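# Flip the long sand core end for end in its mould seat

## Task

Reverse the orientation of the long sand core lying in the mould so its rounded nose ends up resting in the semicircular notch and the core is fully seated; then release it.

## Robot and tools

Robot: two arms, left_arm and right_arm, each with six joints (in column order: waist, shoulder, elbow, wrist pitch, wrist yaw, wrist roll) and a parallel gripper. The names are labels only and do not refer to sides of any picture.

Frame: all reported gripper poses use one scene frame. Origin is on the table surface midway between the arm bases, +z is up, +x points out over the table, and left_arm sits toward +y. Each result's state line gives, per arm, end_effector_position (metres) and end_effector_quat_wxyz. That position is the spot between the finger pads, roughly 1 cm short of the fingertips; it can be somewhat inaccurate, worse when the arm is stretched far. Fingers point along the gripper's +z and close along its y axis.

Tool execute_actions, argument actions: a list holding one action, one wait, or nothing. An empty list ({"actions": []}) just reports the state. A wait is {"steps": N} with N up to 300 control steps (1/30 s each); it commands nothing and returns after N steps counted from the previous result. An action is {"rows": [...], "steps": N} with N from 1 to 15 (default 15) and 1 to 15 rows; each row covers one step, and the final row repeats if there are fewer rows than steps. Optional pictures (true/false) controls whether camera images come back; by default they do. A refused call moves nothing.

Each row is a single list of 14 numbers, each in [-1, 1], covering both arms even if only one moves: left_arm's six joint values then its gripper opening, then right_arm's six joint values then its opening. Joint values are offsets, not poses: they are scaled displacements measured from the joint angles shown in the most recent result that lists them (before any such result in the scene, and for later calls within the same reply, from where the arm stands when the action begins). They are not relative to the previous row. A value of 1.0 equals 1.202 rad for the waist, 1.258 for the shoulder, 1.238 for the elbow, 2.073 for wrist pitch, and 2.022 for both wrist yaw and wrist roll. Stated joint ranges (rad): waist -2.618 to 3.054, shoulder 0.000 to 3.142, elbow 0.000 to 3.142, wrist pitch -1.571 to 1.571, wrist yaw -1.571 to 1.571, wrist roll -2.094 to 2.094. Asking for more than 0.036 rad beyond a range end gets the call refused; true limits may differ by up to 0.036 rad, and a joint pushed outward past its real end is clipped there, reported as "joint sent to its limit" (possibly about an earlier action). Absence of that line does not prove there is room left.

The gripper number is absolute, not an offset: +1 fully open, -1 closed. Measured opening appears as grip_measured on the same scale; the Joint positions line gives pad gap in metres (0.094 fully open). Readings can be off by about 1 mm per gripper. To keep hold of the core, command an opening below grip_measured, around 0.03 lower for a firm grip, less for a lighter one. Pad force tops out near 50 to 62 N.

Motion: joints move at limited speed; each step the target stays within a fixed lead of the measured angle (waist 0.202, shoulder 0.258, elbow 0.238, wrist pitch 0.573, wrist yaw and roll 0.522 rad), and targets that would move the hand over 70 mm from its measured spot are scaled back. Big moves therefore need several actions. Between calls the arms keep heading to the last commanded row until they settle or a step is HELD. Sending zeros is not a pause: it pulls the joints back to the reference angles. Arms may sag under zero displacements, so in a reply's first call command the offsets back to the desired angles, zeros afterwards, and push further if a joint still falls short. The simulation runs on while you think and write.

Result lines: Joint positions and Joint velocities give one block per arm (joints in rad and rad/s, then pad gap). Joint torques list total drive output per joint (nonzero even in free air, noisy, with fixed offsets). "joint command not followed" means the clearance check altered or blocked joint targets on some steps; the rest of the row still ran. HELD flags steps where your row was partly or wholly not sent. MOTOR HOT appears at 75 °C; at 90 °C that arm halts for 10 s, and at 100 °C it goes limp and drops; these show as OVER-TEMPERATURE FAULT. Avoid holding loads longer than necessary.

Cameras: cam_high, cam_low, cam_left_wrist, cam_right_wrist, each 504x504, returned in that order. Tool zoom_image takes camera (one of those names) and region [x0, y0, x1, y1] in pixels of that camera's latest image, origin top-left, at most 504 by 504, and returns a closer view. Calibration data (intrinsics, distortion, world-to-camera transforms) were supplied and may be slightly off.

Tool finished_scene takes scene (integer) and closes the current scene irreversibly, then reports whether the goal was met. Call it only once the core is reversed, nose in the notch, seated, and both grippers have released it.

Avoid: knocking or placing anything off the table (fails the task), dropping or letting the core slip, slamming, hard collisions or heavy pushing, and letting the two arms strike or press on each other. Occasional brief external tugs on held parts or pushes on loose ones may occur, so grip with some margin. Smooth, economical motion is preferred.

Each tool is called after "Emit:" in YAML: its name, and indented under it one key for each argument.

## Session

Emit:
execute_actions:
  actions: []

Scene clock: 0.00 s of 5200.00 s.
left_arm: end_effector_position=(+0.0738, +0.0126, +0.0998) grip_measured=+1.000 end_effector_quat_wxyz=(-0.257, -0.285, +0.915, -0.125) | right_arm: end_effector_position=(+0.1601, -0.1132, +0.2588) grip_measured=+1.000 end_effector_quat_wxyz=(+0.536, -0.246, +0.797, +0.128)
Joint positions: left_arm=[-1.064  1.826  1.364 -0.995  0.57  -1.631  0.094] | right_arm=[ 1.094  0.759  0.771 -0.527  0.65   0.265  0.094]
Joint velocities: left_arm=[ 0.002 -0.002 -0.007  0.022 -0.066 -0.007  0.   ] | right_arm=[-0.017  0.012  0.002 -0.051  0.022 -0.081  0.   ]
Joint torques (N m, as the arm reports them, + toward a larger angle): no reading
Motor temperatures (°C, as the motors report them): left_arm=[26 25 27 25 28 26] | right_arm=[27 27 26 29 27 25]

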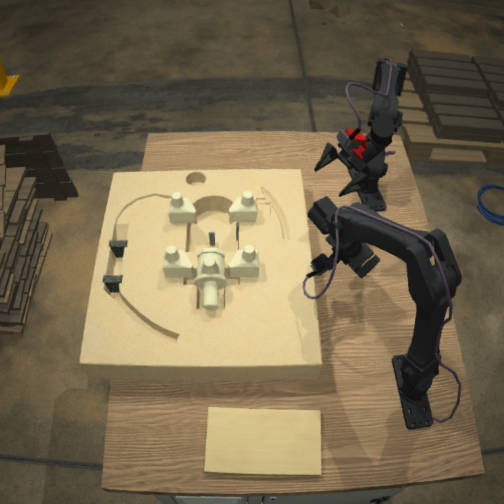

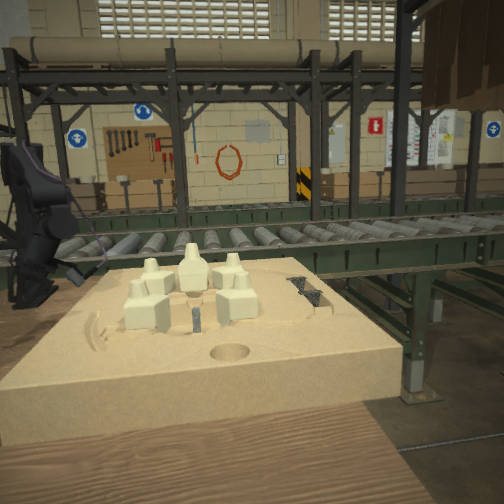

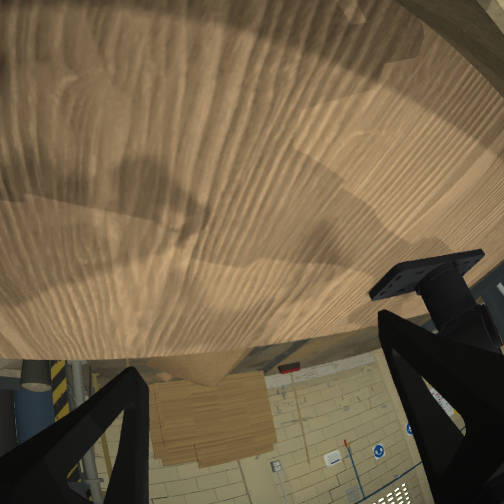

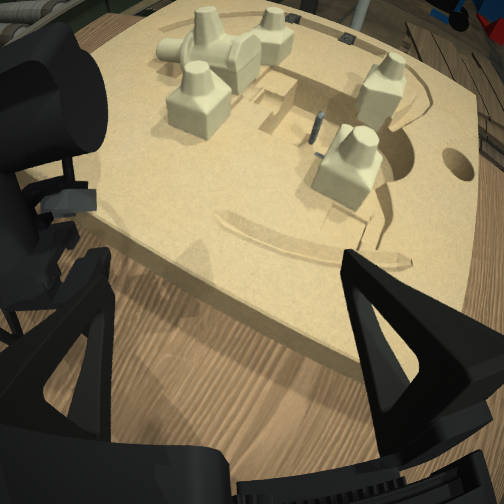

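Emit:
zoom_image:
  camera: "cam_high"
  region: [140, 170, 300, 330]

Emit:
zoom_image:
  camera: "cam_right_wrist"
  region: [140, 0, 340, 200]

Emit:
zoom_image:
  camera: "cam_low"
  region: [110, 220, 270, 380]

Region (140, 170, 300, 330) of cam_high's 504x504 image, scaled by 3.150, with more detail than that image has.

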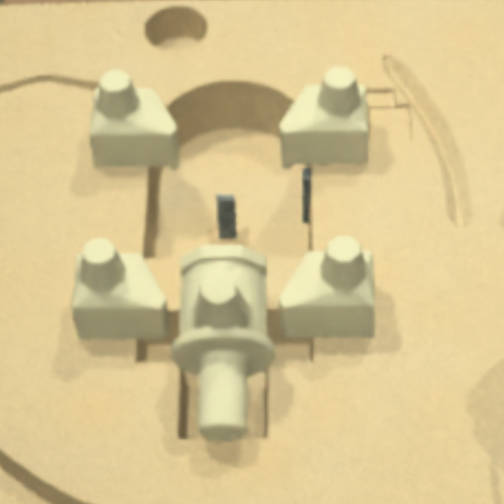

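Region (140, 0, 340, 200) of cam_right_wrist's 504x504 image, scaled by 2.520, with more detail than that image has.

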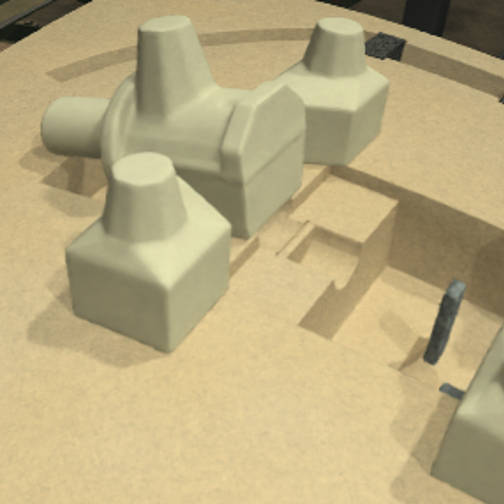

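Region (110, 220, 270, 380) of cam_low's 504x504 image, scaled by 3.150, with more detail than that image has.

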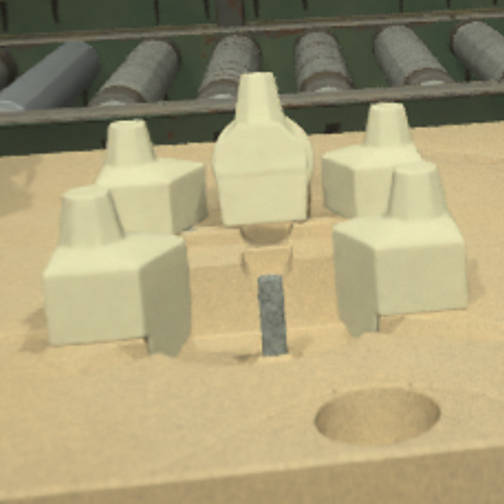

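Emit:
execute_actions:
  actions:
    - {"rows":[[0,-0.3,0.2,0,-0.28,0.6,1,-1,-0.5,-0.5,0,0,0,1]]}
  pictures: false

Emit:
execute_actions:
  actions:
    - {"steps":40}
  pictures: false

Emit:
execute_actions:
  actions:
    - {"rows":[[0.58,0.4,0.3,0,0,0,1,-0.5,0,0,0,0,0,1]]}
  pictures: false

Emit:
execute_actions:
  actions:
    - {"steps":30}

Scene clock: 6.10 s of 5200.00 s.
left_arm: end_effector_position=(+0.1583, +0.0345, +0.2997) grip_measured=+1.000 end_effector_quat_wxyz=(+0.220, +0.156, +0.916, -0.296) | right_arm: end_effector_position=(+0.1920, -0.3666, +0.1190) grip_measured=+1.000 end_effector_quat_wxyz=(+0.544, +0.147, +0.818, -0.116)
Joint positions: left_arm=[-1.065  1.436  1.606 -0.988  0.072 -0.687  0.094] | right_arm=[ 0.142  0.14   0.158 -0.508  0.629  0.271  0.094]
Joint velocities: left_arm=[ 0.007 -0.33   0.134  0.11  -0.447  1.751  0.   ] | right_arm=[-2.103  0.007 -0.017 -0.066  0.007  0.051  0.   ]
Joint torques (N m, as the arm reports them, + toward a larger angle): left_arm=[ 0.12 -2.85  5.78  1.29 -0.03  0.02] | right_arm=[-0.06  0.89  7.8   1.38  0.4  -0.06]
Motor temperatures (°C, as the motors report them): left_arm=[26 26 28 26 28 26] | right_arm=[27 27 27 30 27 25]
Steps of this call (steps 1 to 90: nothing new was sent; then 2.60 s passed at rest; steps 91 to 105: all 15 steps of this action). Readings (joint positions):
91: left_arm=[-1.064 1.820 1.373 -1.002 0.538 -1.599] | right_arm=[1.072 0.735 0.744 -0.501 0.639 0.263]
92: left_arm=[-1.065 1.811 1.389 -1.010 0.489 -1.553] | right_arm=[1.017 0.676 0.685 -0.476 0.634 0.263]
94: left_arm=[-1.065 1.771 1.433 -1.011 0.401 -1.462] | right_arm=[0.894 0.526 0.554 -0.481 0.639 0.263]
98: left_arm=[-1.065 1.640 1.509 -1.001 0.264 -1.259] | right_arm=[0.636 0.220 0.280 -0.492 0.647 0.264]
105: the state above

Scene clock: 7.43 s of 5200.00 s.
left_arm: end_effector_position=(+0.1681, +0.0394, +0.2939) grip_measured=+1.000 end_effector_quat_wxyz=(+0.268, +0.264, +0.896, -0.237) | right_arm: end_effector_position=(+0.1737, -0.4196, +0.1194) grip_measured=+1.000 end_effector_quat_wxyz=(+0.525, +0.249, +0.792, -0.189)
Joint positions: left_arm=[-1.065  1.45   1.609 -0.998  0.01  -0.426  0.094] | right_arm=[-0.104  0.14   0.158 -0.511  0.645  0.271  0.094]
Joint velocities: left_arm=[-0.002 -0.002 -0.007  0.037 -0.037 -0.037  0.   ] | right_arm=[ 0.002  0.017  0.012  0.022  0.022 -0.051  0.   ]
Joint torques (N m, as the arm reports them, + toward a larger angle): left_arm=[ 0.14 -5.42  6.37  1.43 -0.08  0.05] | right_arm=[-0.39  1.    7.86  1.42  0.25 -0.06]
Motor temperatures (°C, as the motors report them): left_arm=[26 26 28 26 28 26] | right_arm=[27 27 27 30 27 25]
Steps of this call (steps 1 to 30: the robot went on to your last target; steps 31 to 40: nothing new was sent). Readings (joint positions):
1: left_arm=[-1.065 1.429 1.608 -0.986 0.060 -0.634] | right_arm=[0.069 0.140 0.158 -0.508 0.631 0.271]
2: left_arm=[-1.065 1.428 1.609 -0.986 0.050 -0.592] | right_arm=[-0.000 0.140 0.158 -0.508 0.634 0.271]
4: left_arm=[-1.065 1.435 1.609 -0.990 0.035 -0.532] | right_arm=[-0.087 0.140 0.158 -0.510 0.643 0.271]
8: left_arm=[-1.065 1.449 1.609 -0.995 0.021 -0.470] | right_arm=[-0.104 0.140 0.158 -0.511 0.645 0.271]
40: the state above
All arms were judged still, so your last target was given up. Only a new action makes them travel on or press farther. Fingers that are still opening or closing keep moving.

Scene clock: 7.93 s of 5200.00 s.
left_arm: end_effector_position=(+0.4219, +0.1751, +0.1823) grip_measured=+1.000 end_effector_quat_wxyz=(+0.226, -0.018, +0.968, -0.109) | right_arm: end_effector_position=(+0.0871, -0.5131, +0.1204) grip_measured=+1.000 end_effector_quat_wxyz=(+0.448, +0.470, +0.683, -0.335)
Joint positions: left_arm=[-0.451  2.005  1.929 -0.988  0.024 -0.426  0.094] | right_arm=[-0.7    0.14   0.158 -0.505  0.644  0.269  0.094]
Joint velocities: left_arm=[ 1.355  0.222 -0.007 -0.095 -0.081 -0.022  0.   ] | right_arm=[-0.002 -0.012 -0.007 -0.081 -0.022  0.037  0.   ]
Joint torques (N m, as the arm reports them, + toward a larger angle): left_arm=[ -0.07 -15.37  10.58   1.17  -0.07  -0.03] | right_arm=[-0.35  1.63  8.42  1.54  0.22  0.  ]
Motor temperatures (°C, as the motors report them): left_arm=[26 26 28 26 28 26] | right_arm=[27 27 27 30 27 25]
Steps of this call (steps 1 to 15: all 15 steps of this action). Readings (joint positions):
1: left_arm=[-1.051 1.470 1.635 -1.020 0.019 -0.426] | right_arm=[-0.129 0.140 0.158 -0.509 0.636 0.269]
2: left_arm=[-1.019 1.511 1.692 -1.039 0.027 -0.426] | right_arm=[-0.197 0.140 0.158 -0.507 0.633 0.269]
4: left_arm=[-0.933 1.615 1.802 -1.025 0.027 -0.426] | right_arm=[-0.343 0.140 0.158 -0.506 0.635 0.269]
8: left_arm=[-0.771 1.808 1.916 -0.983 0.026 -0.426] | right_arm=[-0.625 0.140 0.158 -0.505 0.639 0.269]
15: the state above

Scene clock: 8.93 s of 5200.00 s.
left_arm: end_effector_position=(+0.4358, +0.2153, +0.2033) grip_measured=+1.000 end_effector_quat_wxyz=(+0.251, -0.059, +0.961, -0.100) | right_arm: end_effector_position=(+0.0871, -0.5131, +0.1204) grip_measured=+1.000 end_effector_quat_wxyz=(+0.448, +0.470, +0.683, -0.335)
Joint positions: left_arm=[-0.371  1.977  1.954 -1.001  0.01  -0.426  0.094] | right_arm=[-0.7    0.14   0.158 -0.505  0.644  0.269  0.094]
Joint velocities: left_arm=[ 0.002 -0.007 -0.007 -0.066 -0.022  0.007  0.   ] | right_arm=[-0.007  0.007 -0.012  0.007  0.007 -0.081  0.   ]
Joint torques (N m, as the arm reports them, + toward a larger angle): left_arm=[  0.21 -11.98   8.44   1.23   0.01  -0.03] | right_arm=[-0.41  1.63  8.41  1.52  0.2  -0.01]
Motor temperatures (°C, as the motors report them): left_arm=[26 27 28 26 28 26] | right_arm=[27 27 27 31 27 25]
Steps of this call (steps 1 to 30: the robot went on to your last target). Readings (joint positions):
1: left_arm=[-0.407 2.009 1.929 -0.991 0.020 -0.426] | right_arm=[-0.700 0.140 0.158 -0.505 0.644 0.269]
2: left_arm=[-0.369 2.009 1.929 -0.994 0.013 -0.426] | right_arm=[-0.700 0.140 0.158 -0.505 0.644 0.269]
4: left_arm=[-0.328 2.004 1.938 -0.999 0.001 -0.426] | right_arm=[-0.700 0.140 0.158 -0.505 0.644 0.269]
8: left_arm=[-0.343 1.985 1.951 -0.999 -0.001 -0.426] | right_arm=[-0.700 0.140 0.158 -0.505 0.644 0.269]
30: the state above
All arms were judged still, so your last target was given up. Only a new action makes them travel on or press farther. Fingers that are still opening or closing keep moving.
camera_calibration (this result's frames):
cam_left_wrist: T_world_to_cam=[[-0.194906, -0.974757, 0.108902, 0.277135], [-0.978311, 0.185265, -0.0926512, 0.444568], [0.0701367, -0.124598, -0.989725, 0.304502], [0, 0, 0, 1]] pos_world=[0.467584, 0.225717, 0.312382]
cam_right_wrist: T_world_to_cam=[[-0.972047, -0.234777, 0.00227871, -0.0450932], [-0.209995, 0.865019, -0.45568, 0.531256], [0.105012, -0.44342, -0.890141, -0.0105978], [0, 0, 0, 1]] pos_world=[0.0688415, -0.474833, 0.232752]

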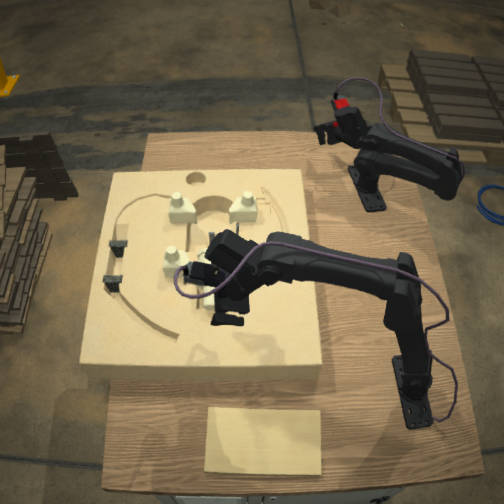

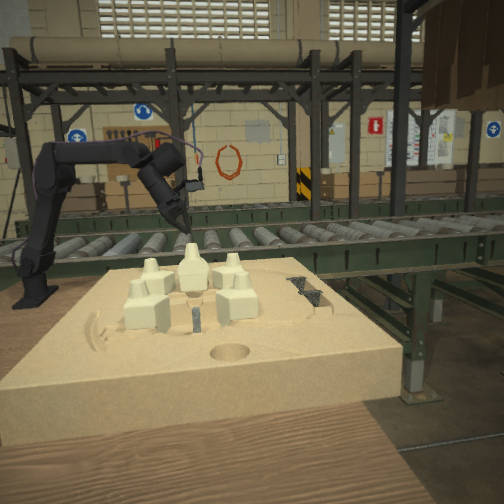

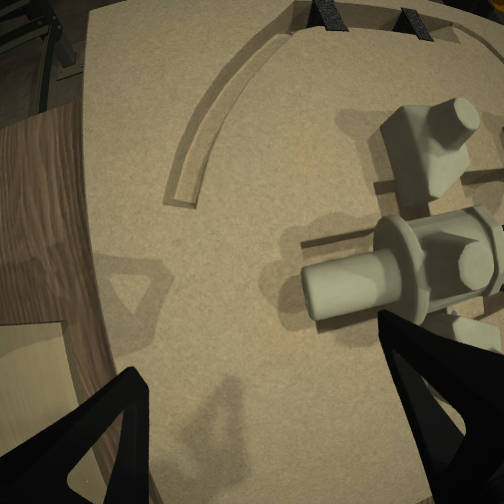

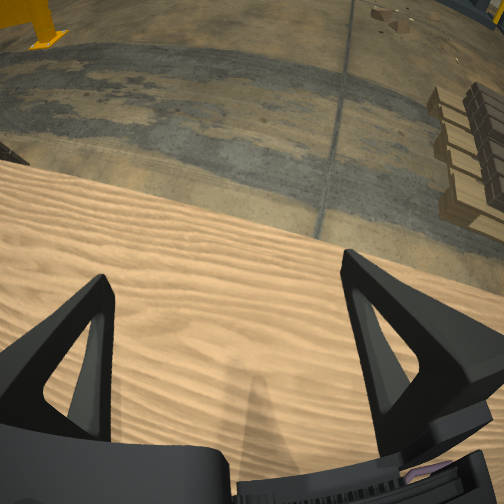

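Emit:
execute_actions:
  actions:
    - {"rows":[[0,0,0.2,0.04,0,0.21,1,0,0,0,0,0,0,1],[0,0,0.2,0.04,0,0.21,1,0,0,0,0,0,0,1],[-0.07,0.05,0.2,0.04,0,0.21,1,0,0,0,0,0,0,1],[-0.07,0.05,0.2,0.04,0,0.21,1,0,0,0,0,0,0,1],[-0.14,0.11,0.2,0.04,0,0.21,1,0,0,0,0,0,0,1]]}
  pictures: false

Emit:
execute_actions:
  actions:
    - {"steps":15}

Scene clock: 14.80 s of 5200.00 s.
left_arm: end_effector_position=(+0.4534, +0.0962, +0.2238) grip_measured=+1.000 end_effector_quat_wxyz=(+0.328, +0.221, +0.913, -0.096) | right_arm: end_effector_position=(+0.0871, -0.5131, +0.1204) grip_measured=+1.000 end_effector_quat_wxyz=(+0.448, +0.470, +0.683, -0.335)
Joint positions: left_arm=[-0.562  2.137  2.189 -0.925  0.018 -0.025  0.094] | right_arm=[-0.7    0.14   0.158 -0.505  0.644  0.269  0.094]
Joint velocities: left_arm=[ 0.178  0.081 -0.012 -0.11   0.051  0.154  0.   ] | right_arm=[ 0.012  0.002  0.002 -0.095  0.037  0.007  0.   ]
Joint torques (N m, as the arm reports them, + toward a larger angle): left_arm=[  1.08 -13.5    7.41   1.48  -0.08   0.03] | right_arm=[-0.03  1.64  8.42  1.58  0.19 -0.01]
Motor temperatures (°C, as the motors report them): left_arm=[26 28 29 27 28 26] | right_arm=[27 27 28 32 27 25]
Steps of this call (steps 1 to 90: nothing new was sent; then 2.37 s passed at rest; steps 91 to 105: all 15 steps of this action). Readings (joint positions):
91: left_arm=[-0.371 1.983 1.977 -1.014 0.010 -0.385] | right_arm=[-0.700 0.140 0.158 -0.505 0.644 0.269]
92: left_arm=[-0.371 1.999 2.020 -1.020 0.010 -0.330] | right_arm=[-0.700 0.140 0.158 -0.505 0.644 0.269]
94: left_arm=[-0.387 2.029 2.113 -0.996 0.003 -0.223] | right_arm=[-0.700 0.140 0.158 -0.505 0.644 0.269]
98: left_arm=[-0.499 2.070 2.189 -0.924 -0.001 -0.100] | right_arm=[-0.700 0.140 0.158 -0.505 0.644 0.269]
105: the state above

Scene clock: 15.30 s of 5200.00 s.
left_arm: end_effector_position=(+0.4595, +0.1086, +0.2221) grip_measured=+1.000 end_effector_quat_wxyz=(+0.329, +0.217, +0.915, -0.086) | right_arm: end_effector_position=(+0.0871, -0.5131, +0.1204) grip_measured=+1.000 end_effector_quat_wxyz=(+0.448, +0.470, +0.683, -0.335)
Joint positions: left_arm=[-0.54   2.139  2.189 -0.928  0.011 -0.008  0.094] | right_arm=[-0.7    0.14   0.158 -0.505  0.644  0.269  0.094]
Joint velocities: left_arm=[ 0.002 -0.007  0.002 -0.066 -0.037 -0.051  0.   ] | right_arm=[ 0.027  0.002  0.007  0.022  0.051 -0.007  0.   ]
Joint torques (N m, as the arm reports them, + toward a larger angle): left_arm=[  0.04 -13.28   7.46   1.45  -0.03   0.03] | right_arm=[-0.03  1.63  8.41  1.58  0.19 -0.02]
Motor temperatures (°C, as the motors report them): left_arm=[26 28 29 27 28 26] | right_arm=[27 27 28 32 27 25]
Steps of this call (steps 1 to 15: the robot went on to your last target). Readings (joint positions):
1: left_arm=[-0.556 2.139 2.189 -0.927 0.017 -0.021] | right_arm=[-0.700 0.140 0.158 -0.505 0.644 0.269]
2: left_arm=[-0.551 2.139 2.189 -0.928 0.016 -0.019] | right_arm=[-0.700 0.140 0.158 -0.505 0.644 0.269]
4: left_arm=[-0.542 2.139 2.189 -0.928 0.014 -0.015] | right_arm=[-0.700 0.140 0.158 -0.505 0.644 0.269]
8: left_arm=[-0.540 2.139 2.189 -0.928 0.012 -0.011] | right_arm=[-0.700 0.140 0.158 -0.505 0.644 0.269]
15: the state above
camera_calibration (this result's frames):
cam_left_wrist: T_world_to_cam=[[-0.644008, -0.752004, -0.140511, 0.413216], [-0.720398, 0.657938, -0.219418, 0.347567], [0.257451, -0.0400826, -0.96546, 0.207482], [0, 0, 0, 1]] pos_world=[0.463084, 0.0903794, 0.334639]
cam_right_wrist: T_world_to_cam=[[-0.972047, -0.234777, 0.00227871, -0.0450932], [-0.209995, 0.865019, -0.45568, 0.531256], [0.105012, -0.44342, -0.890141, -0.0105978], [0, 0, 0, 1]] pos_world=[0.0688415, -0.474833, 0.232752]

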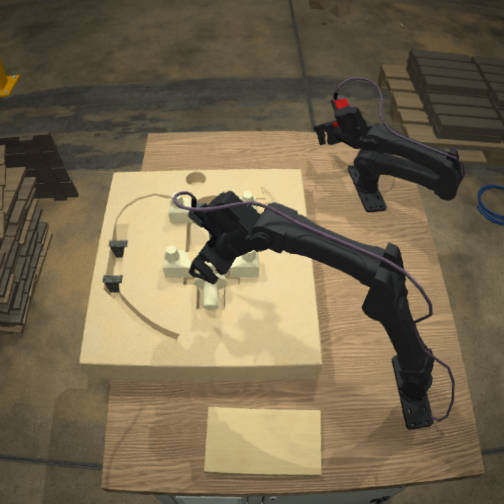

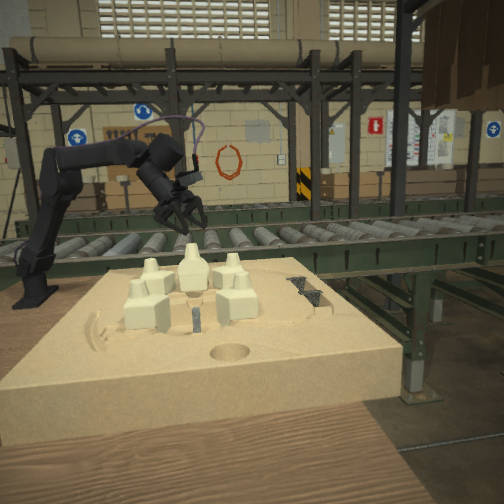

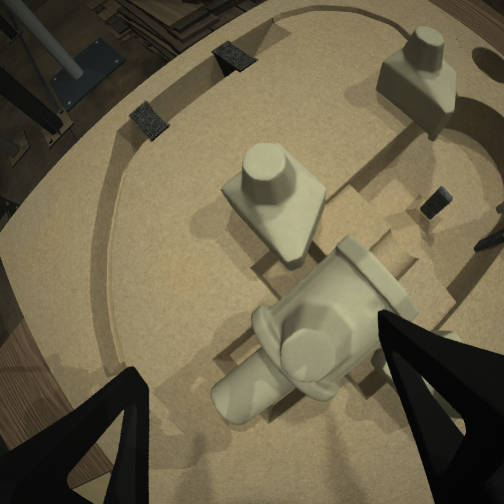

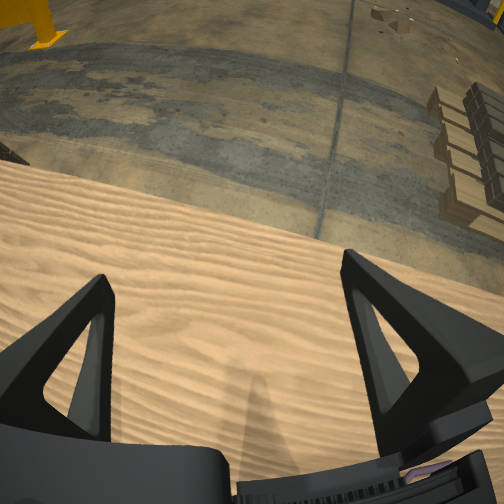

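Emit:
execute_actions:
  actions:
    - {"rows":[[-0.027,-0.04,-0.06,0.03,0,0,0.6,0,0,0,0,0,0,1],[-0.027,-0.04,-0.06,0.03,0,0,0.6,0,0,0,0,0,0,1],[-0.027,-0.06,-0.12,0.06,0,0,0.6,0,0,0,0,0,0,1],[-0.027,-0.06,-0.12,0.06,0,0,0.6,0,0,0,0,0,0,1],[-0.027,-0.07,-0.18,0.08,0,0,0.6,0,0,0,0,0,0,1],[-0.027,-0.07,-0.18,0.08,0,0,0.6,0,0,0,0,0,0,1],[-0.027,-0.08,-0.23,0.105,0,0,0.6,0,0,0,0,0,0,1]]}
  pictures: false

Emit:
execute_actions:
  actions:
    - {"steps":12}

Scene clock: 17.83 s of 5200.00 s.
left_arm: end_effector_position=(+0.4374, +0.1008, +0.1686) grip_measured=+0.602 end_effector_quat_wxyz=(+0.304, +0.234, +0.920, -0.084) | right_arm: end_effector_position=(+0.0871, -0.5131, +0.1204) grip_measured=+1.000 end_effector_quat_wxyz=(+0.448, +0.470, +0.683, -0.335)
Joint positions: left_arm=[-0.571  2.07   1.898 -0.758  0.01  -0.008  0.075] | right_arm=[-0.7    0.14   0.158 -0.505  0.644  0.269  0.094]
Joint velocities: left_arm=[ 0.012  0.002 -0.007  0.256 -0.037 -0.037  0.001] | right_arm=[ 0.002 -0.002  0.007  0.007 -0.037 -0.037  0.   ]
Joint torques (N m, as the arm reports them, + toward a larger angle): left_arm=[ -0.05 -13.41   7.08   1.39   0.04  -0.04] | right_arm=[-0.04  1.62  8.41  1.58  0.19 -0.01]
Motor temperatures (°C, as the motors report them): left_arm=[26 29 29 27 28 26] | right_arm=[27 27 28 32 27 25]
Steps of this call (steps 1 to 15: the robot went on to your last target; steps 16 to 61: nothing new was sent; steps 62 to 76: all 15 steps of this action). Readings (joint positions):
62: left_arm=[-0.541 2.134 2.177 -0.917 0.011 -0.008] | right_arm=[-0.700 0.140 0.158 -0.505 0.644 0.269]
63: left_arm=[-0.544 2.126 2.156 -0.905 0.010 -0.008] | right_arm=[-0.700 0.140 0.158 -0.505 0.644 0.269]
65: left_arm=[-0.554 2.103 2.093 -0.872 0.010 -0.008] | right_arm=[-0.700 0.140 0.158 -0.505 0.644 0.269]
69: left_arm=[-0.570 2.069 1.954 -0.800 0.010 -0.008] | right_arm=[-0.700 0.140 0.158 -0.505 0.644 0.269]
76: the state above

Scene clock: 18.23 s of 5200.00 s.
left_arm: end_effector_position=(+0.4418, +0.0984, +0.1724) grip_measured=+0.602 end_effector_quat_wxyz=(+0.315, +0.233, +0.916, -0.087) | right_arm: end_effector_position=(+0.0871, -0.5131, +0.1204) grip_measured=+1.000 end_effector_quat_wxyz=(+0.448, +0.470, +0.683, -0.335)
Joint positions: left_arm=[-0.571  2.07   1.898 -0.733  0.01  -0.008  0.075] | right_arm=[-0.7    0.14   0.158 -0.505  0.644  0.269  0.094]
Joint velocities: left_arm=[ 0.002 -0.002 -0.012 -0.081 -0.051 -0.066  0.   ] | right_arm=[-0.002  0.007 -0.017  0.051 -0.022 -0.007  0.   ]
Joint torques (N m, as the arm reports them, + toward a larger angle): left_arm=[ -0.08 -13.5    7.11   1.51   0.02  -0.04] | right_arm=[-0.02  1.64  8.43  1.58  0.2  -0.02]
Motor temperatures (°C, as the motors report them): left_arm=[26 29 29 27 28 26] | right_arm=[27 27 28 32 27 25]
Steps of this call (steps 1 to 12: the robot went on to your last target). Readings (joint positions):
1: left_arm=[-0.571 2.070 1.898 -0.751 0.010 -0.008] | right_arm=[-0.700 0.140 0.158 -0.505 0.644 0.269]
2: left_arm=[-0.571 2.070 1.898 -0.746 0.010 -0.008] | right_arm=[-0.700 0.140 0.158 -0.505 0.644 0.269]
4: left_arm=[-0.571 2.070 1.898 -0.741 0.010 -0.008] | right_arm=[-0.700 0.140 0.158 -0.505 0.644 0.269]
8: left_arm=[-0.571 2.070 1.898 -0.735 0.010 -0.008] | right_arm=[-0.700 0.140 0.158 -0.505 0.644 0.269]
12: the state above
camera_calibration (this result's frames):
cam_left_wrist: T_world_to_cam=[[-0.670215, -0.729666, -0.135643, 0.395759], [-0.70419, 0.682925, -0.194245, 0.316595], [0.234367, -0.0346674, -0.97153, 0.174379], [0, 0, 0, 1]] pos_world=[0.447318, 0.0786069, 0.284593]
cam_right_wrist: T_world_to_cam=[[-0.972047, -0.234777, 0.00227871, -0.0450932], [-0.209995, 0.865019, -0.45568, 0.531256], [0.105012, -0.44342, -0.890141, -0.0105978], [0, 0, 0, 1]] pos_world=[0.0688415, -0.474833, 0.232752]

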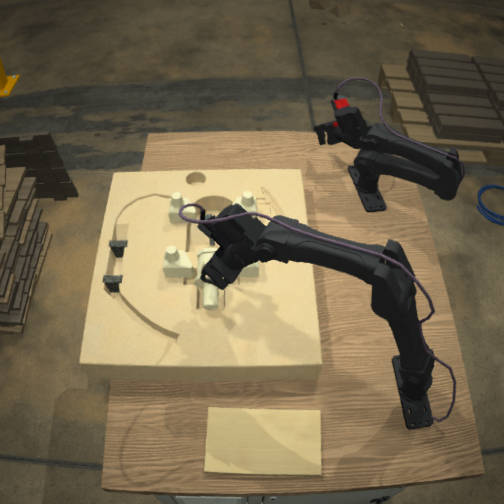

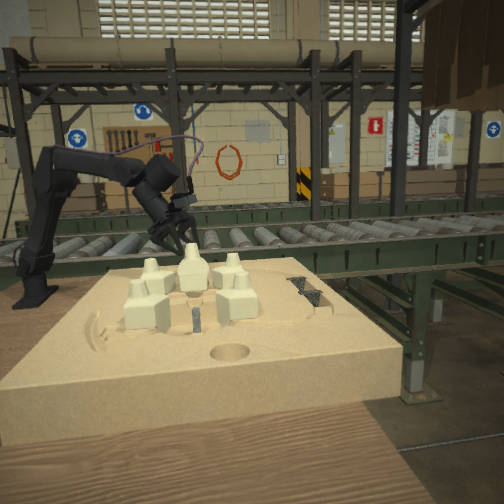

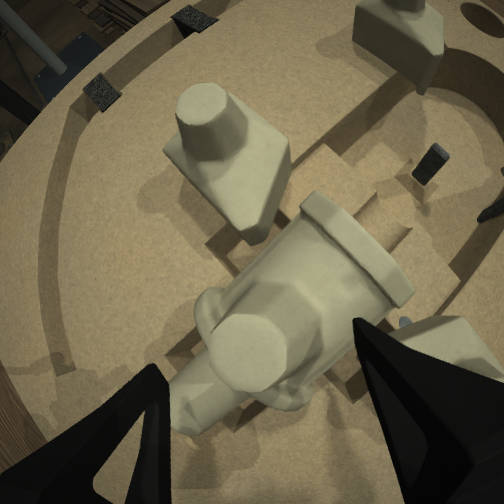

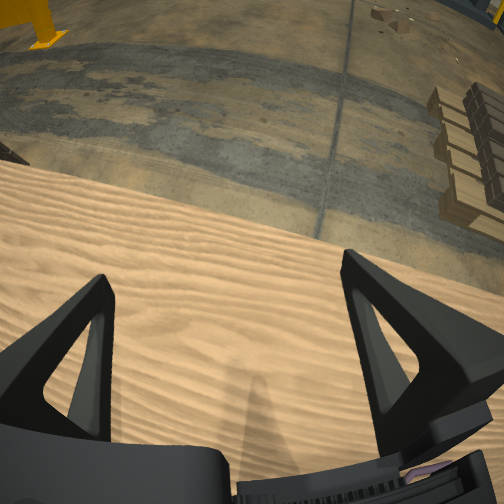

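Emit:
execute_actions:
  actions:
    - {"rows":[[0.008,0.025,0.005,0.022,0,0,0.4,0,0,0,0,0,0,1]]}

Scene clock: 20.23 s of 5200.00 s.
left_arm: end_effector_position=(+0.4476, +0.0951, +0.1565) grip_measured=+0.402 end_effector_quat_wxyz=(+0.310, +0.233, +0.918, -0.087) | right_arm: end_effector_position=(+0.0871, -0.5131, +0.1204) grip_measured=+1.000 end_effector_quat_wxyz=(+0.448, +0.470, +0.683, -0.335)
Joint positions: left_arm=[-0.57   2.107  1.898 -0.707  0.014 -0.008  0.066] | right_arm=[-0.7    0.14   0.158 -0.505  0.644  0.269  0.094]
Joint velocities: left_arm=[-0.012 -0.002  0.002 -0.066 -0.095  0.007 -0.   ] | right_arm=[-0.017  0.007  0.002  0.007 -0.066  0.037  0.   ]
Joint torques (N m, as the arm reports them, + toward a larger angle): left_arm=[  0.73 -11.92   7.07   1.48  -0.02  -0.03] | right_arm=[-0.02  1.63  8.42  1.59  0.2  -0.01]
Motor temperatures (°C, as the motors report them): left_arm=[26 29 29 28 28 26] | right_arm=[27 27 28 32 27 25]
Steps of this call (steps 1 to 30: the robot went on to your last target; steps 31 to 45: nothing new was sent; steps 46 to 60: all 15 steps of this action). Readings (joint positions):
46: left_arm=[-0.571 2.072 1.898 -0.730 0.010 -0.008] | right_arm=[-0.700 0.140 0.158 -0.505 0.644 0.269]
47: left_arm=[-0.571 2.075 1.898 -0.723 0.010 -0.008] | right_arm=[-0.700 0.140 0.158 -0.505 0.644 0.269]
49: left_arm=[-0.571 2.087 1.898 -0.714 0.010 -0.008] | right_arm=[-0.700 0.140 0.158 -0.505 0.644 0.269]
53: left_arm=[-0.570 2.107 1.898 -0.712 0.013 -0.008] | right_arm=[-0.700 0.140 0.158 -0.505 0.644 0.269]
60: the state above
camera_calibration (this result's frames):
cam_left_wrist: T_world_to_cam=[[-0.672498, -0.728578, -0.13008, 0.395061], [-0.705644, 0.684212, -0.184174, 0.318852], [0.223187, -0.032067, -0.974248, 0.162648], [0, 0, 0, 1]] pos_world=[0.454373, 0.074886, 0.268573]
cam_right_wrist: T_world_to_cam=[[-0.972047, -0.234777, 0.00227871, -0.0450932], [-0.209995, 0.865019, -0.45568, 0.531256], [0.105012, -0.44342, -0.890141, -0.0105978], [0, 0, 0, 1]] pos_world=[0.0688415, -0.474833, 0.232752]

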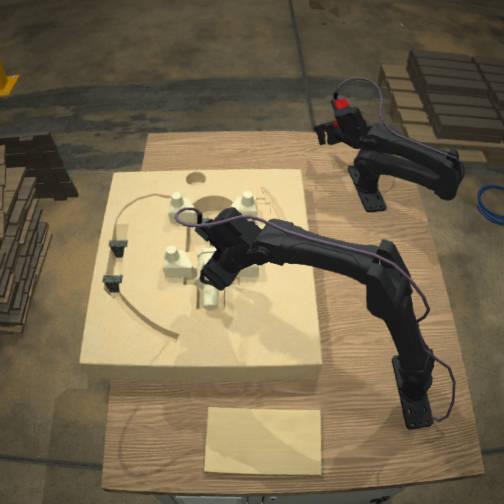

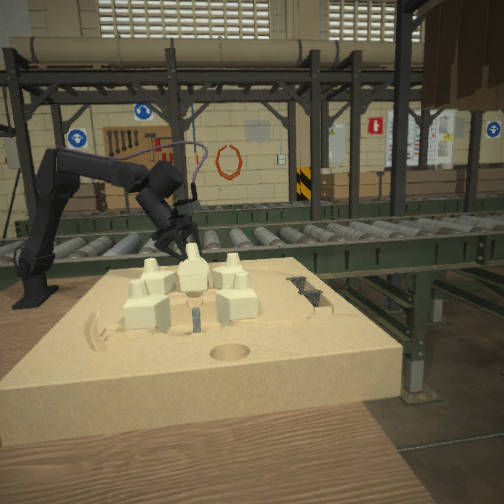

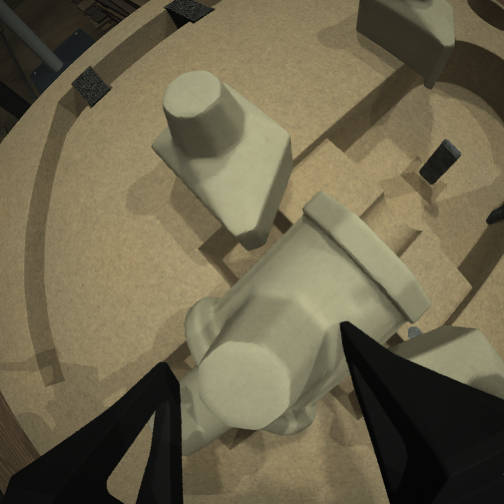

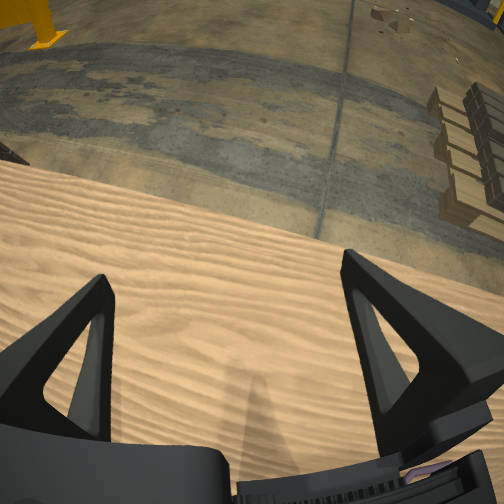

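Emit:
execute_actions:
  actions:
    - {"rows":[[0.017,0,-0.025,0.005,0,0,0.3,0,0,0,0,0,0,1]]}
  pictures: false

Emit:
execute_actions:
  actions:
    - {"rows":[[0,-0.01,0,0,0,0,-0.45,0,0,0,0,0,0,1]]}

Scene clock: 21.53 s of 5200.00 s.
left_arm: end_effector_position=(+0.4471, +0.0945, +0.1546) grip_measured=+0.302 end_effector_quat_wxyz=(+0.307, +0.234, +0.917, -0.097) | right_arm: end_effector_position=(+0.0871, -0.5131, +0.1204) grip_measured=+1.000 end_effector_quat_wxyz=(+0.448, +0.470, +0.683, -0.335)
Joint positions: left_arm=[-0.564  2.107  1.891 -0.701  0.038 -0.008  0.061] | right_arm=[-0.7    0.14   0.158 -0.505  0.644  0.269  0.094]
Joint velocities: left_arm=[-0.007 -0.017 -0.002 -0.095  0.051 -0.051 -0.   ] | right_arm=[-0.002 -0.002 -0.012 -0.037 -0.066  0.007  0.   ]
Joint torques (N m, as the arm reports them, + toward a larger angle): left_arm=[  1.22 -11.49   4.54   1.35  -0.26  -0.03] | right_arm=[-0.03  1.64  8.42  1.58  0.19 -0.02]
Motor temperatures (°C, as the motors report them): left_arm=[26 29 29 28 28 26] | right_arm=[27 27 28 32 27 25]
Steps of this call (steps 1 to 15: the robot went on to your last target; steps 16 to 24: nothing new was sent; steps 25 to 39: all 15 steps of this action). Readings (joint positions):
25: left_arm=[-0.569 2.107 1.895 -0.706 0.016 -0.008] | right_arm=[-0.700 0.140 0.158 -0.505 0.644 0.269]
26: left_arm=[-0.569 2.107 1.892 -0.703 0.022 -0.008] | right_arm=[-0.700 0.140 0.158 -0.505 0.644 0.269]
28: left_arm=[-0.567 2.107 1.892 -0.702 0.029 -0.008] | right_arm=[-0.700 0.140 0.158 -0.505 0.644 0.269]
32: left_arm=[-0.564 2.107 1.891 -0.701 0.036 -0.008] | right_arm=[-0.700 0.140 0.158 -0.505 0.644 0.269]
39: the state above

Scene clock: 22.03 s of 5200.00 s.
left_arm: end_effector_position=(+0.4504, +0.0954, +0.1609) grip_measured=-0.089 end_effector_quat_wxyz=(+0.318, +0.232, +0.914, -0.095) | right_arm: end_effector_position=(+0.0871, -0.5131, +0.1204) grip_measured=+1.000 end_effector_quat_wxyz=(+0.448, +0.470, +0.683, -0.335)
Joint positions: left_arm=[-0.562  2.099  1.891 -0.687  0.029 -0.007  0.043] | right_arm=[-0.7    0.14   0.158 -0.505  0.644  0.269  0.094]
Joint velocities: left_arm=[-0.007 -0.022 -0.002 -0.007 -0.066 -0.066  0.   ] | right_arm=[ 0.012 -0.022  0.012 -0.007 -0.022 -0.037  0.   ]
Joint torques (N m, as the arm reports them, + toward a larger angle): left_arm=[ -0.13 -11.79   6.55   1.22   0.14  -0.04] | right_arm=[-0.03  1.64  8.42  1.58  0.19 -0.02]
Motor temperatures (°C, as the motors report them): left_arm=[26 29 29 28 28 26] | right_arm=[27 27 28 32 27 25]
Steps of this call (steps 1 to 15: all 15 steps of this action). Readings (joint positions):
1: left_arm=[-0.564 2.105 1.891 -0.701 0.043 -0.008] | right_arm=[-0.700 0.140 0.158 -0.505 0.644 0.269]
2: left_arm=[-0.564 2.103 1.891 -0.700 0.041 -0.008] | right_arm=[-0.700 0.140 0.158 -0.505 0.644 0.269]
4: left_arm=[-0.562 2.099 1.891 -0.687 0.030 -0.008] | right_arm=[-0.700 0.140 0.158 -0.505 0.644 0.269]
8: left_arm=[-0.562 2.099 1.891 -0.687 0.029 -0.007] | right_arm=[-0.700 0.140 0.158 -0.505 0.644 0.269]
15: the state above
camera_calibration (this result's frames):
cam_left_wrist: T_world_to_cam=[[-0.672403, -0.729658, -0.124391, 0.396903], [-0.701609, 0.68184, -0.206975, 0.323533], [0.235836, -0.051897, -0.970406, 0.161866], [0, 0, 0, 1]] pos_world=[0.455699, 0.0774057, 0.27341]
cam_right_wrist: T_world_to_cam=[[-0.972047, -0.234777, 0.00227871, -0.0450932], [-0.209995, 0.865019, -0.45568, 0.531256], [0.105012, -0.44342, -0.890141, -0.0105978], [0, 0, 0, 1]] pos_world=[0.0688415, -0.474833, 0.232752]

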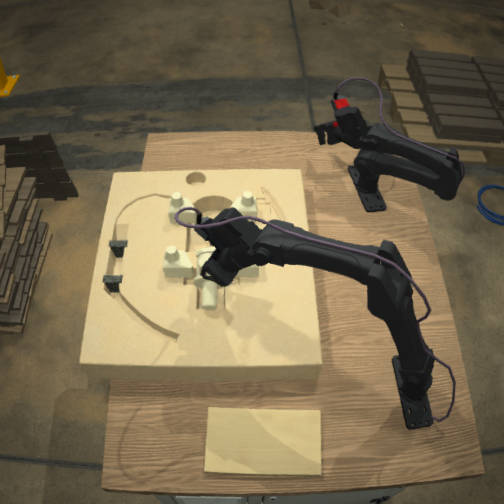

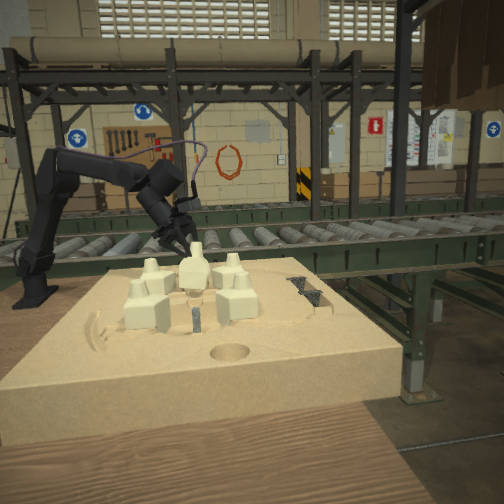

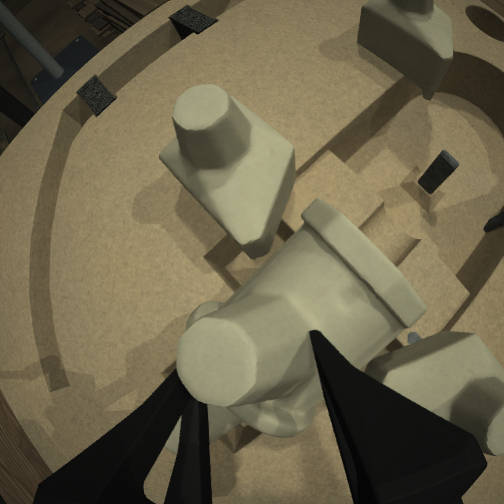

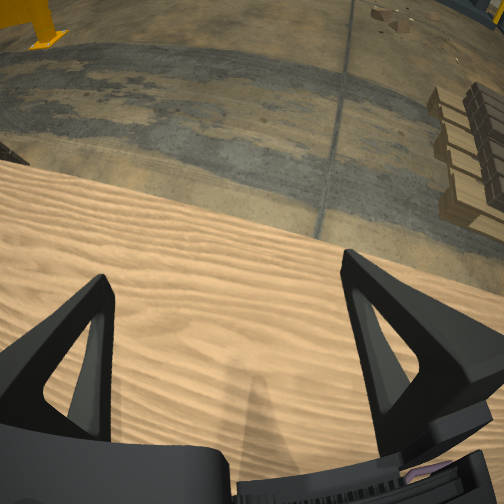

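Emit:
execute_actions:
  actions:
    - {"rows":[[0,0,0,0,0,0,0.3,0,0,0,0,0,0,1],[0,0,0,0,0,0,0.3,0,0,0,0,0,0,1],[0,0,0,0,0,0,0.3,0,0,0,0,0,0,1],[0.012,-0.03,0.01,0.005,-0.014,0,0.3,0,0,0,0,0,0,1]]}

Emit:
zoom_image:
  camera: "cam_low"
  region: [130, 190, 250, 310]

Scene clock: 23.60 s of 5200.00 s.
left_arm: end_effector_position=(+0.4499, +0.0970, +0.1620) grip_measured=+0.298 end_effector_quat_wxyz=(+0.318, +0.231, +0.915, -0.093) | right_arm: end_effector_position=(+0.0871, -0.5131, +0.1204) grip_measured=+1.000 end_effector_quat_wxyz=(+0.448, +0.470, +0.683, -0.335)
Joint positions: left_arm=[-0.562  2.095  1.891 -0.692  0.024 -0.007  0.061] | right_arm=[-0.7    0.14   0.158 -0.505  0.644  0.269  0.094]
Joint velocities: left_arm=[-0.002 -0.002  0.002 -0.037  0.007  0.051 -0.001] | right_arm=[-0.007  0.007 -0.007 -0.037 -0.051 -0.037  0.   ]
Joint torques (N m, as the arm reports them, + toward a larger angle): left_arm=[  1.2  -13.98   7.63   1.49  -0.24  -0.03] | right_arm=[-0.04  1.63  8.42  1.58  0.19 -0.01]
Motor temperatures (°C, as the motors report them): left_arm=[26 30 29 28 28 26] | right_arm=[27 27 28 33 27 25]
Steps of this call (steps 1 to 15: the robot went on to your last target; steps 16 to 32: nothing new was sent; steps 33 to 47: all 15 steps of this action). Readings (joint positions):
33: left_arm=[-0.562 2.099 1.891 -0.686 0.028 -0.007] | right_arm=[-0.700 0.140 0.158 -0.505 0.644 0.269]
34: left_arm=[-0.562 2.099 1.891 -0.687 0.029 -0.007] | right_arm=[-0.700 0.140 0.158 -0.505 0.644 0.269]
36: left_arm=[-0.562 2.097 1.891 -0.692 0.029 -0.007] | right_arm=[-0.700 0.140 0.158 -0.505 0.644 0.269]
40: left_arm=[-0.562 2.095 1.891 -0.692 0.024 -0.007] | right_arm=[-0.700 0.140 0.158 -0.505 0.644 0.269]
47: the state above
camera_calibration (this result's frames):
cam_left_wrist: T_world_to_cam=[[-0.669947, -0.731453, -0.127071, 0.397368], [-0.703941, 0.68024, -0.204304, 0.323044], [0.235878, -0.0474217, -0.970625, 0.162786], [0, 0, 0, 1]] pos_world=[0.455222, 0.0786279, 0.274497]
cam_right_wrist: T_world_to_cam=[[-0.972047, -0.234777, 0.00227871, -0.0450932], [-0.209995, 0.865019, -0.45568, 0.531256], [0.105012, -0.44342, -0.890141, -0.0105978], [0, 0, 0, 1]] pos_world=[0.0688415, -0.474833, 0.232752]

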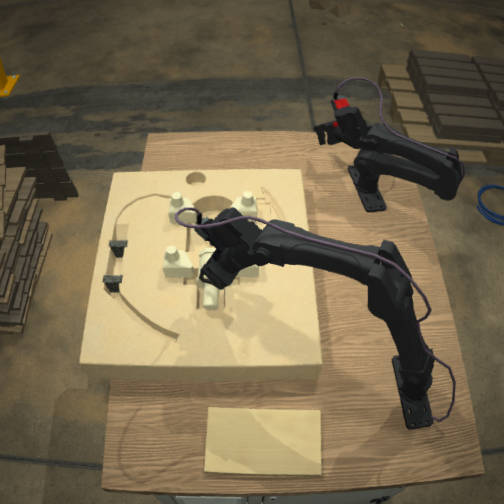

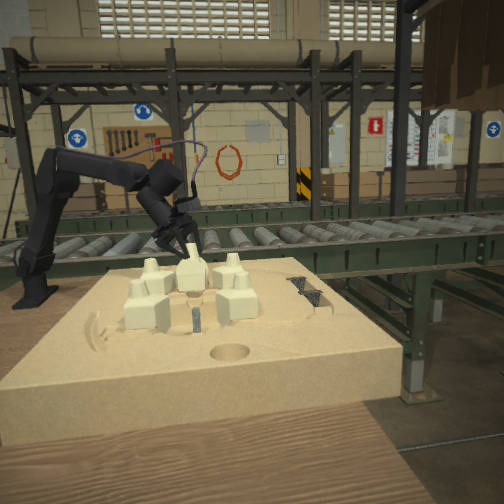

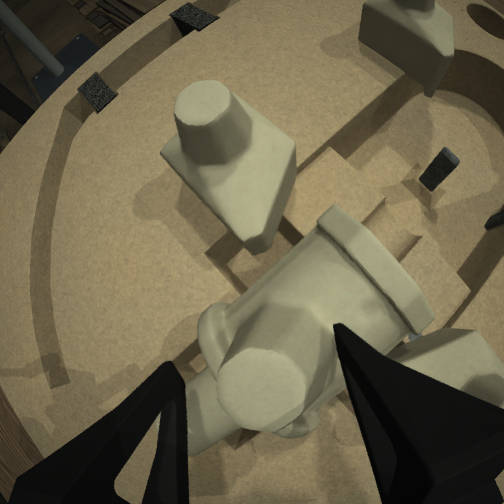

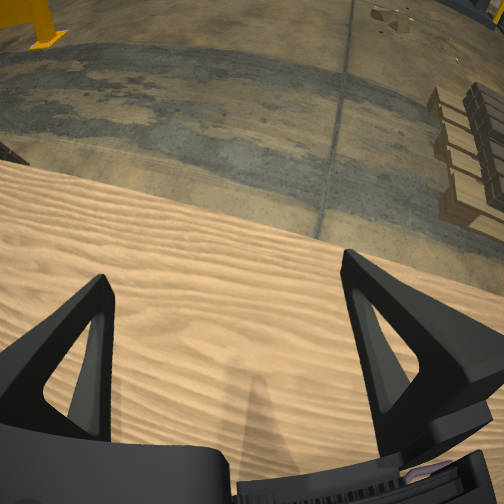

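Region (130, 190, 250, 310) of cam_low's 504x504 image, scaled by 4.200, with more detail than that image has.

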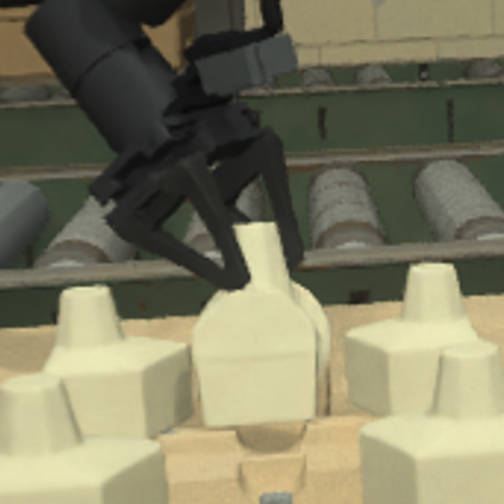

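Raise more.

Emit:
execute_actions:
  actions:
    - {"rows":[[0,-0.045,0.01,0.005,-0.01,0,0.3,0,0,0,0,0,0,1]]}
  pictures: false

Emit:
execute_actions:
  actions:
    - {"rows":[[0,-0.02,0.005,0,0,0,-0.1,0,0,0,0,0,0,1],[0,-0.02,0.005,0,0,0,-0.1,0,0,0,0,0,0,1],[0,-0.02,0.005,0,0,0,-0.2,0,0,0,0,0,0,1],[0,-0.02,0.005,0,0,0,-0.2,0,0,0,0,0,0,1],[0,-0.02,0.005,0,0,0,-0.3,0,0,0,0,0,0,1],[0,-0.02,0.005,0,0,0,-0.3,0,0,0,0,0,0,1],[0,-0.02,0.005,0,0,0,-0.42,0,0,0,0,0,0,1]]}

Scene clock: 25.37 s of 5200.00 s.
left_arm: end_effector_position=(+0.4497, +0.1002, +0.1765) grip_measured=+0.298 end_effector_quat_wxyz=(+0.331, +0.227, +0.911, -0.089) | right_arm: end_effector_position=(+0.0871, -0.5131, +0.1204) grip_measured=+1.000 end_effector_quat_wxyz=(+0.448, +0.470, +0.683, -0.335)
Joint positions: left_arm=[-0.562  2.068  1.891 -0.694  0.009 -0.007  0.061] | right_arm=[-0.7    0.14   0.158 -0.505  0.644  0.269  0.094]
Joint velocities: left_arm=[-0.012  0.017  0.017 -0.066  0.066  0.066  0.   ] | right_arm=[-0.012  0.007 -0.012  0.066  0.022  0.022  0.   ]
Joint torques (N m, as the arm reports them, + toward a larger angle): left_arm=[  0.   -13.39   7.58   1.47  -0.04  -0.03] | right_arm=[-0.04  1.63  8.41  1.58  0.19 -0.02]
Motor temperatures (°C, as the motors report them): left_arm=[26 30 29 28 28 26] | right_arm=[27 27 28 33 27 25]
Steps of this call (steps 1 to 15: the robot went on to your last target; steps 16 to 38: nothing new was sent; steps 39 to 53: all 15 steps of this action). Readings (joint positions):
39: left_arm=[-0.562 2.094 1.891 -0.692 0.024 -0.007] | right_arm=[-0.700 0.140 0.158 -0.505 0.644 0.269]
40: left_arm=[-0.562 2.092 1.891 -0.694 0.024 -0.007] | right_arm=[-0.700 0.140 0.158 -0.505 0.644 0.269]
42: left_arm=[-0.562 2.085 1.891 -0.694 0.019 -0.007] | right_arm=[-0.700 0.140 0.158 -0.505 0.644 0.269]
46: left_arm=[-0.562 2.071 1.891 -0.694 0.013 -0.007] | right_arm=[-0.700 0.140 0.158 -0.505 0.644 0.269]
53: the state above

Scene clock: 25.87 s of 5200.00 s.
left_arm: end_effector_position=(+0.4454, +0.0936, +0.1761) grip_measured=-0.314 end_effector_quat_wxyz=(+0.327, +0.234, +0.910, -0.099) | right_arm: end_effector_position=(+0.0871, -0.5131, +0.1204) grip_measured=+1.000 end_effector_quat_wxyz=(+0.448, +0.470, +0.683, -0.335)
Joint positions: left_arm=[-0.569  2.068  1.891 -0.697  0.03  -0.008  0.032] | right_arm=[-0.7    0.14   0.158 -0.505  0.644  0.269  0.094]
Joint velocities: left_arm=[-0.017  0.007  0.002 -0.066 -0.007 -0.051 -0.   ] | right_arm=[-0.007  0.012  0.002  0.007 -0.095  0.037  0.   ]
Joint torques (N m, as the arm reports them, + toward a larger angle): left_arm=[  0.61 -13.05   7.14   1.38  -0.22  -0.02] | right_arm=[-0.03  1.63  8.4   1.58  0.2  -0.02]
Motor temperatures (°C, as the motors report them): left_arm=[26 30 29 28 28 26] | right_arm=[27 27 28 33 27 25]
Steps of this call (steps 1 to 15: all 15 steps of this action). Readings (joint positions):
1: left_arm=[-0.562 2.068 1.891 -0.694 0.010 -0.007] | right_arm=[-0.700 0.140 0.158 -0.505 0.644 0.269]
2: left_arm=[-0.563 2.068 1.891 -0.693 0.020 -0.008] | right_arm=[-0.700 0.140 0.158 -0.505 0.644 0.269]
4: left_arm=[-0.568 2.068 1.891 -0.696 0.026 -0.008] | right_arm=[-0.700 0.140 0.158 -0.505 0.644 0.269]
8: left_arm=[-0.569 2.068 1.891 -0.697 0.030 -0.008] | right_arm=[-0.700 0.140 0.158 -0.505 0.644 0.269]
15: the state above
camera_calibration (this result's frames):
cam_left_wrist: T_world_to_cam=[[-0.675174, -0.726478, -0.127942, 0.395744], [-0.693094, 0.684142, -0.227092, 0.323895], [0.252508, -0.0646509, -0.965433, 0.170634], [0, 0, 0, 1]] pos_world=[0.448599, 0.0769408, 0.288922]
cam_right_wrist: T_world_to_cam=[[-0.972047, -0.234777, 0.00227871, -0.0450932], [-0.209995, 0.865019, -0.45568, 0.531256], [0.105012, -0.44342, -0.890141, -0.0105978], [0, 0, 0, 1]] pos_world=[0.0688415, -0.474833, 0.232752]

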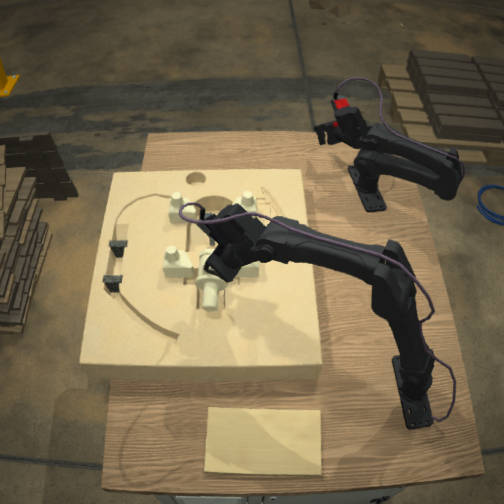

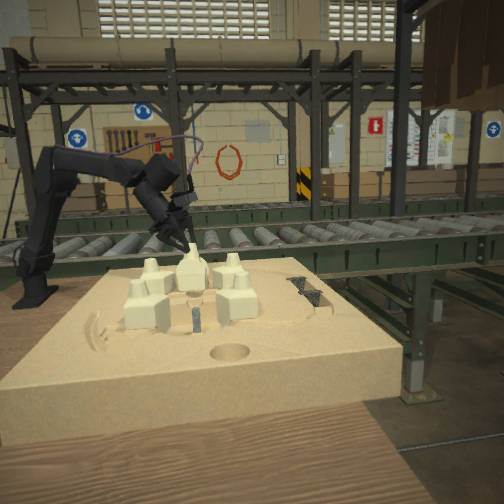

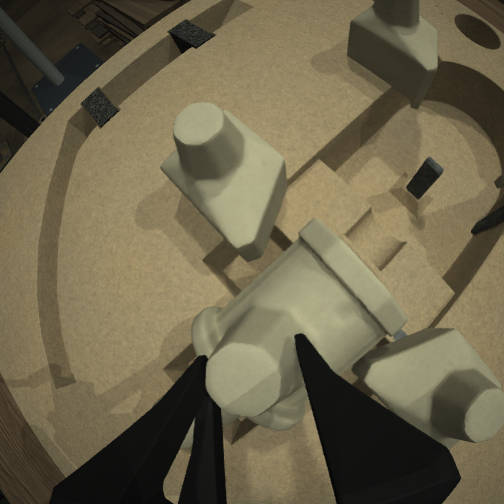

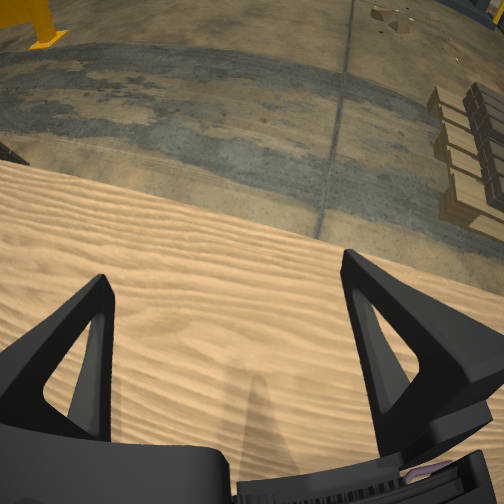

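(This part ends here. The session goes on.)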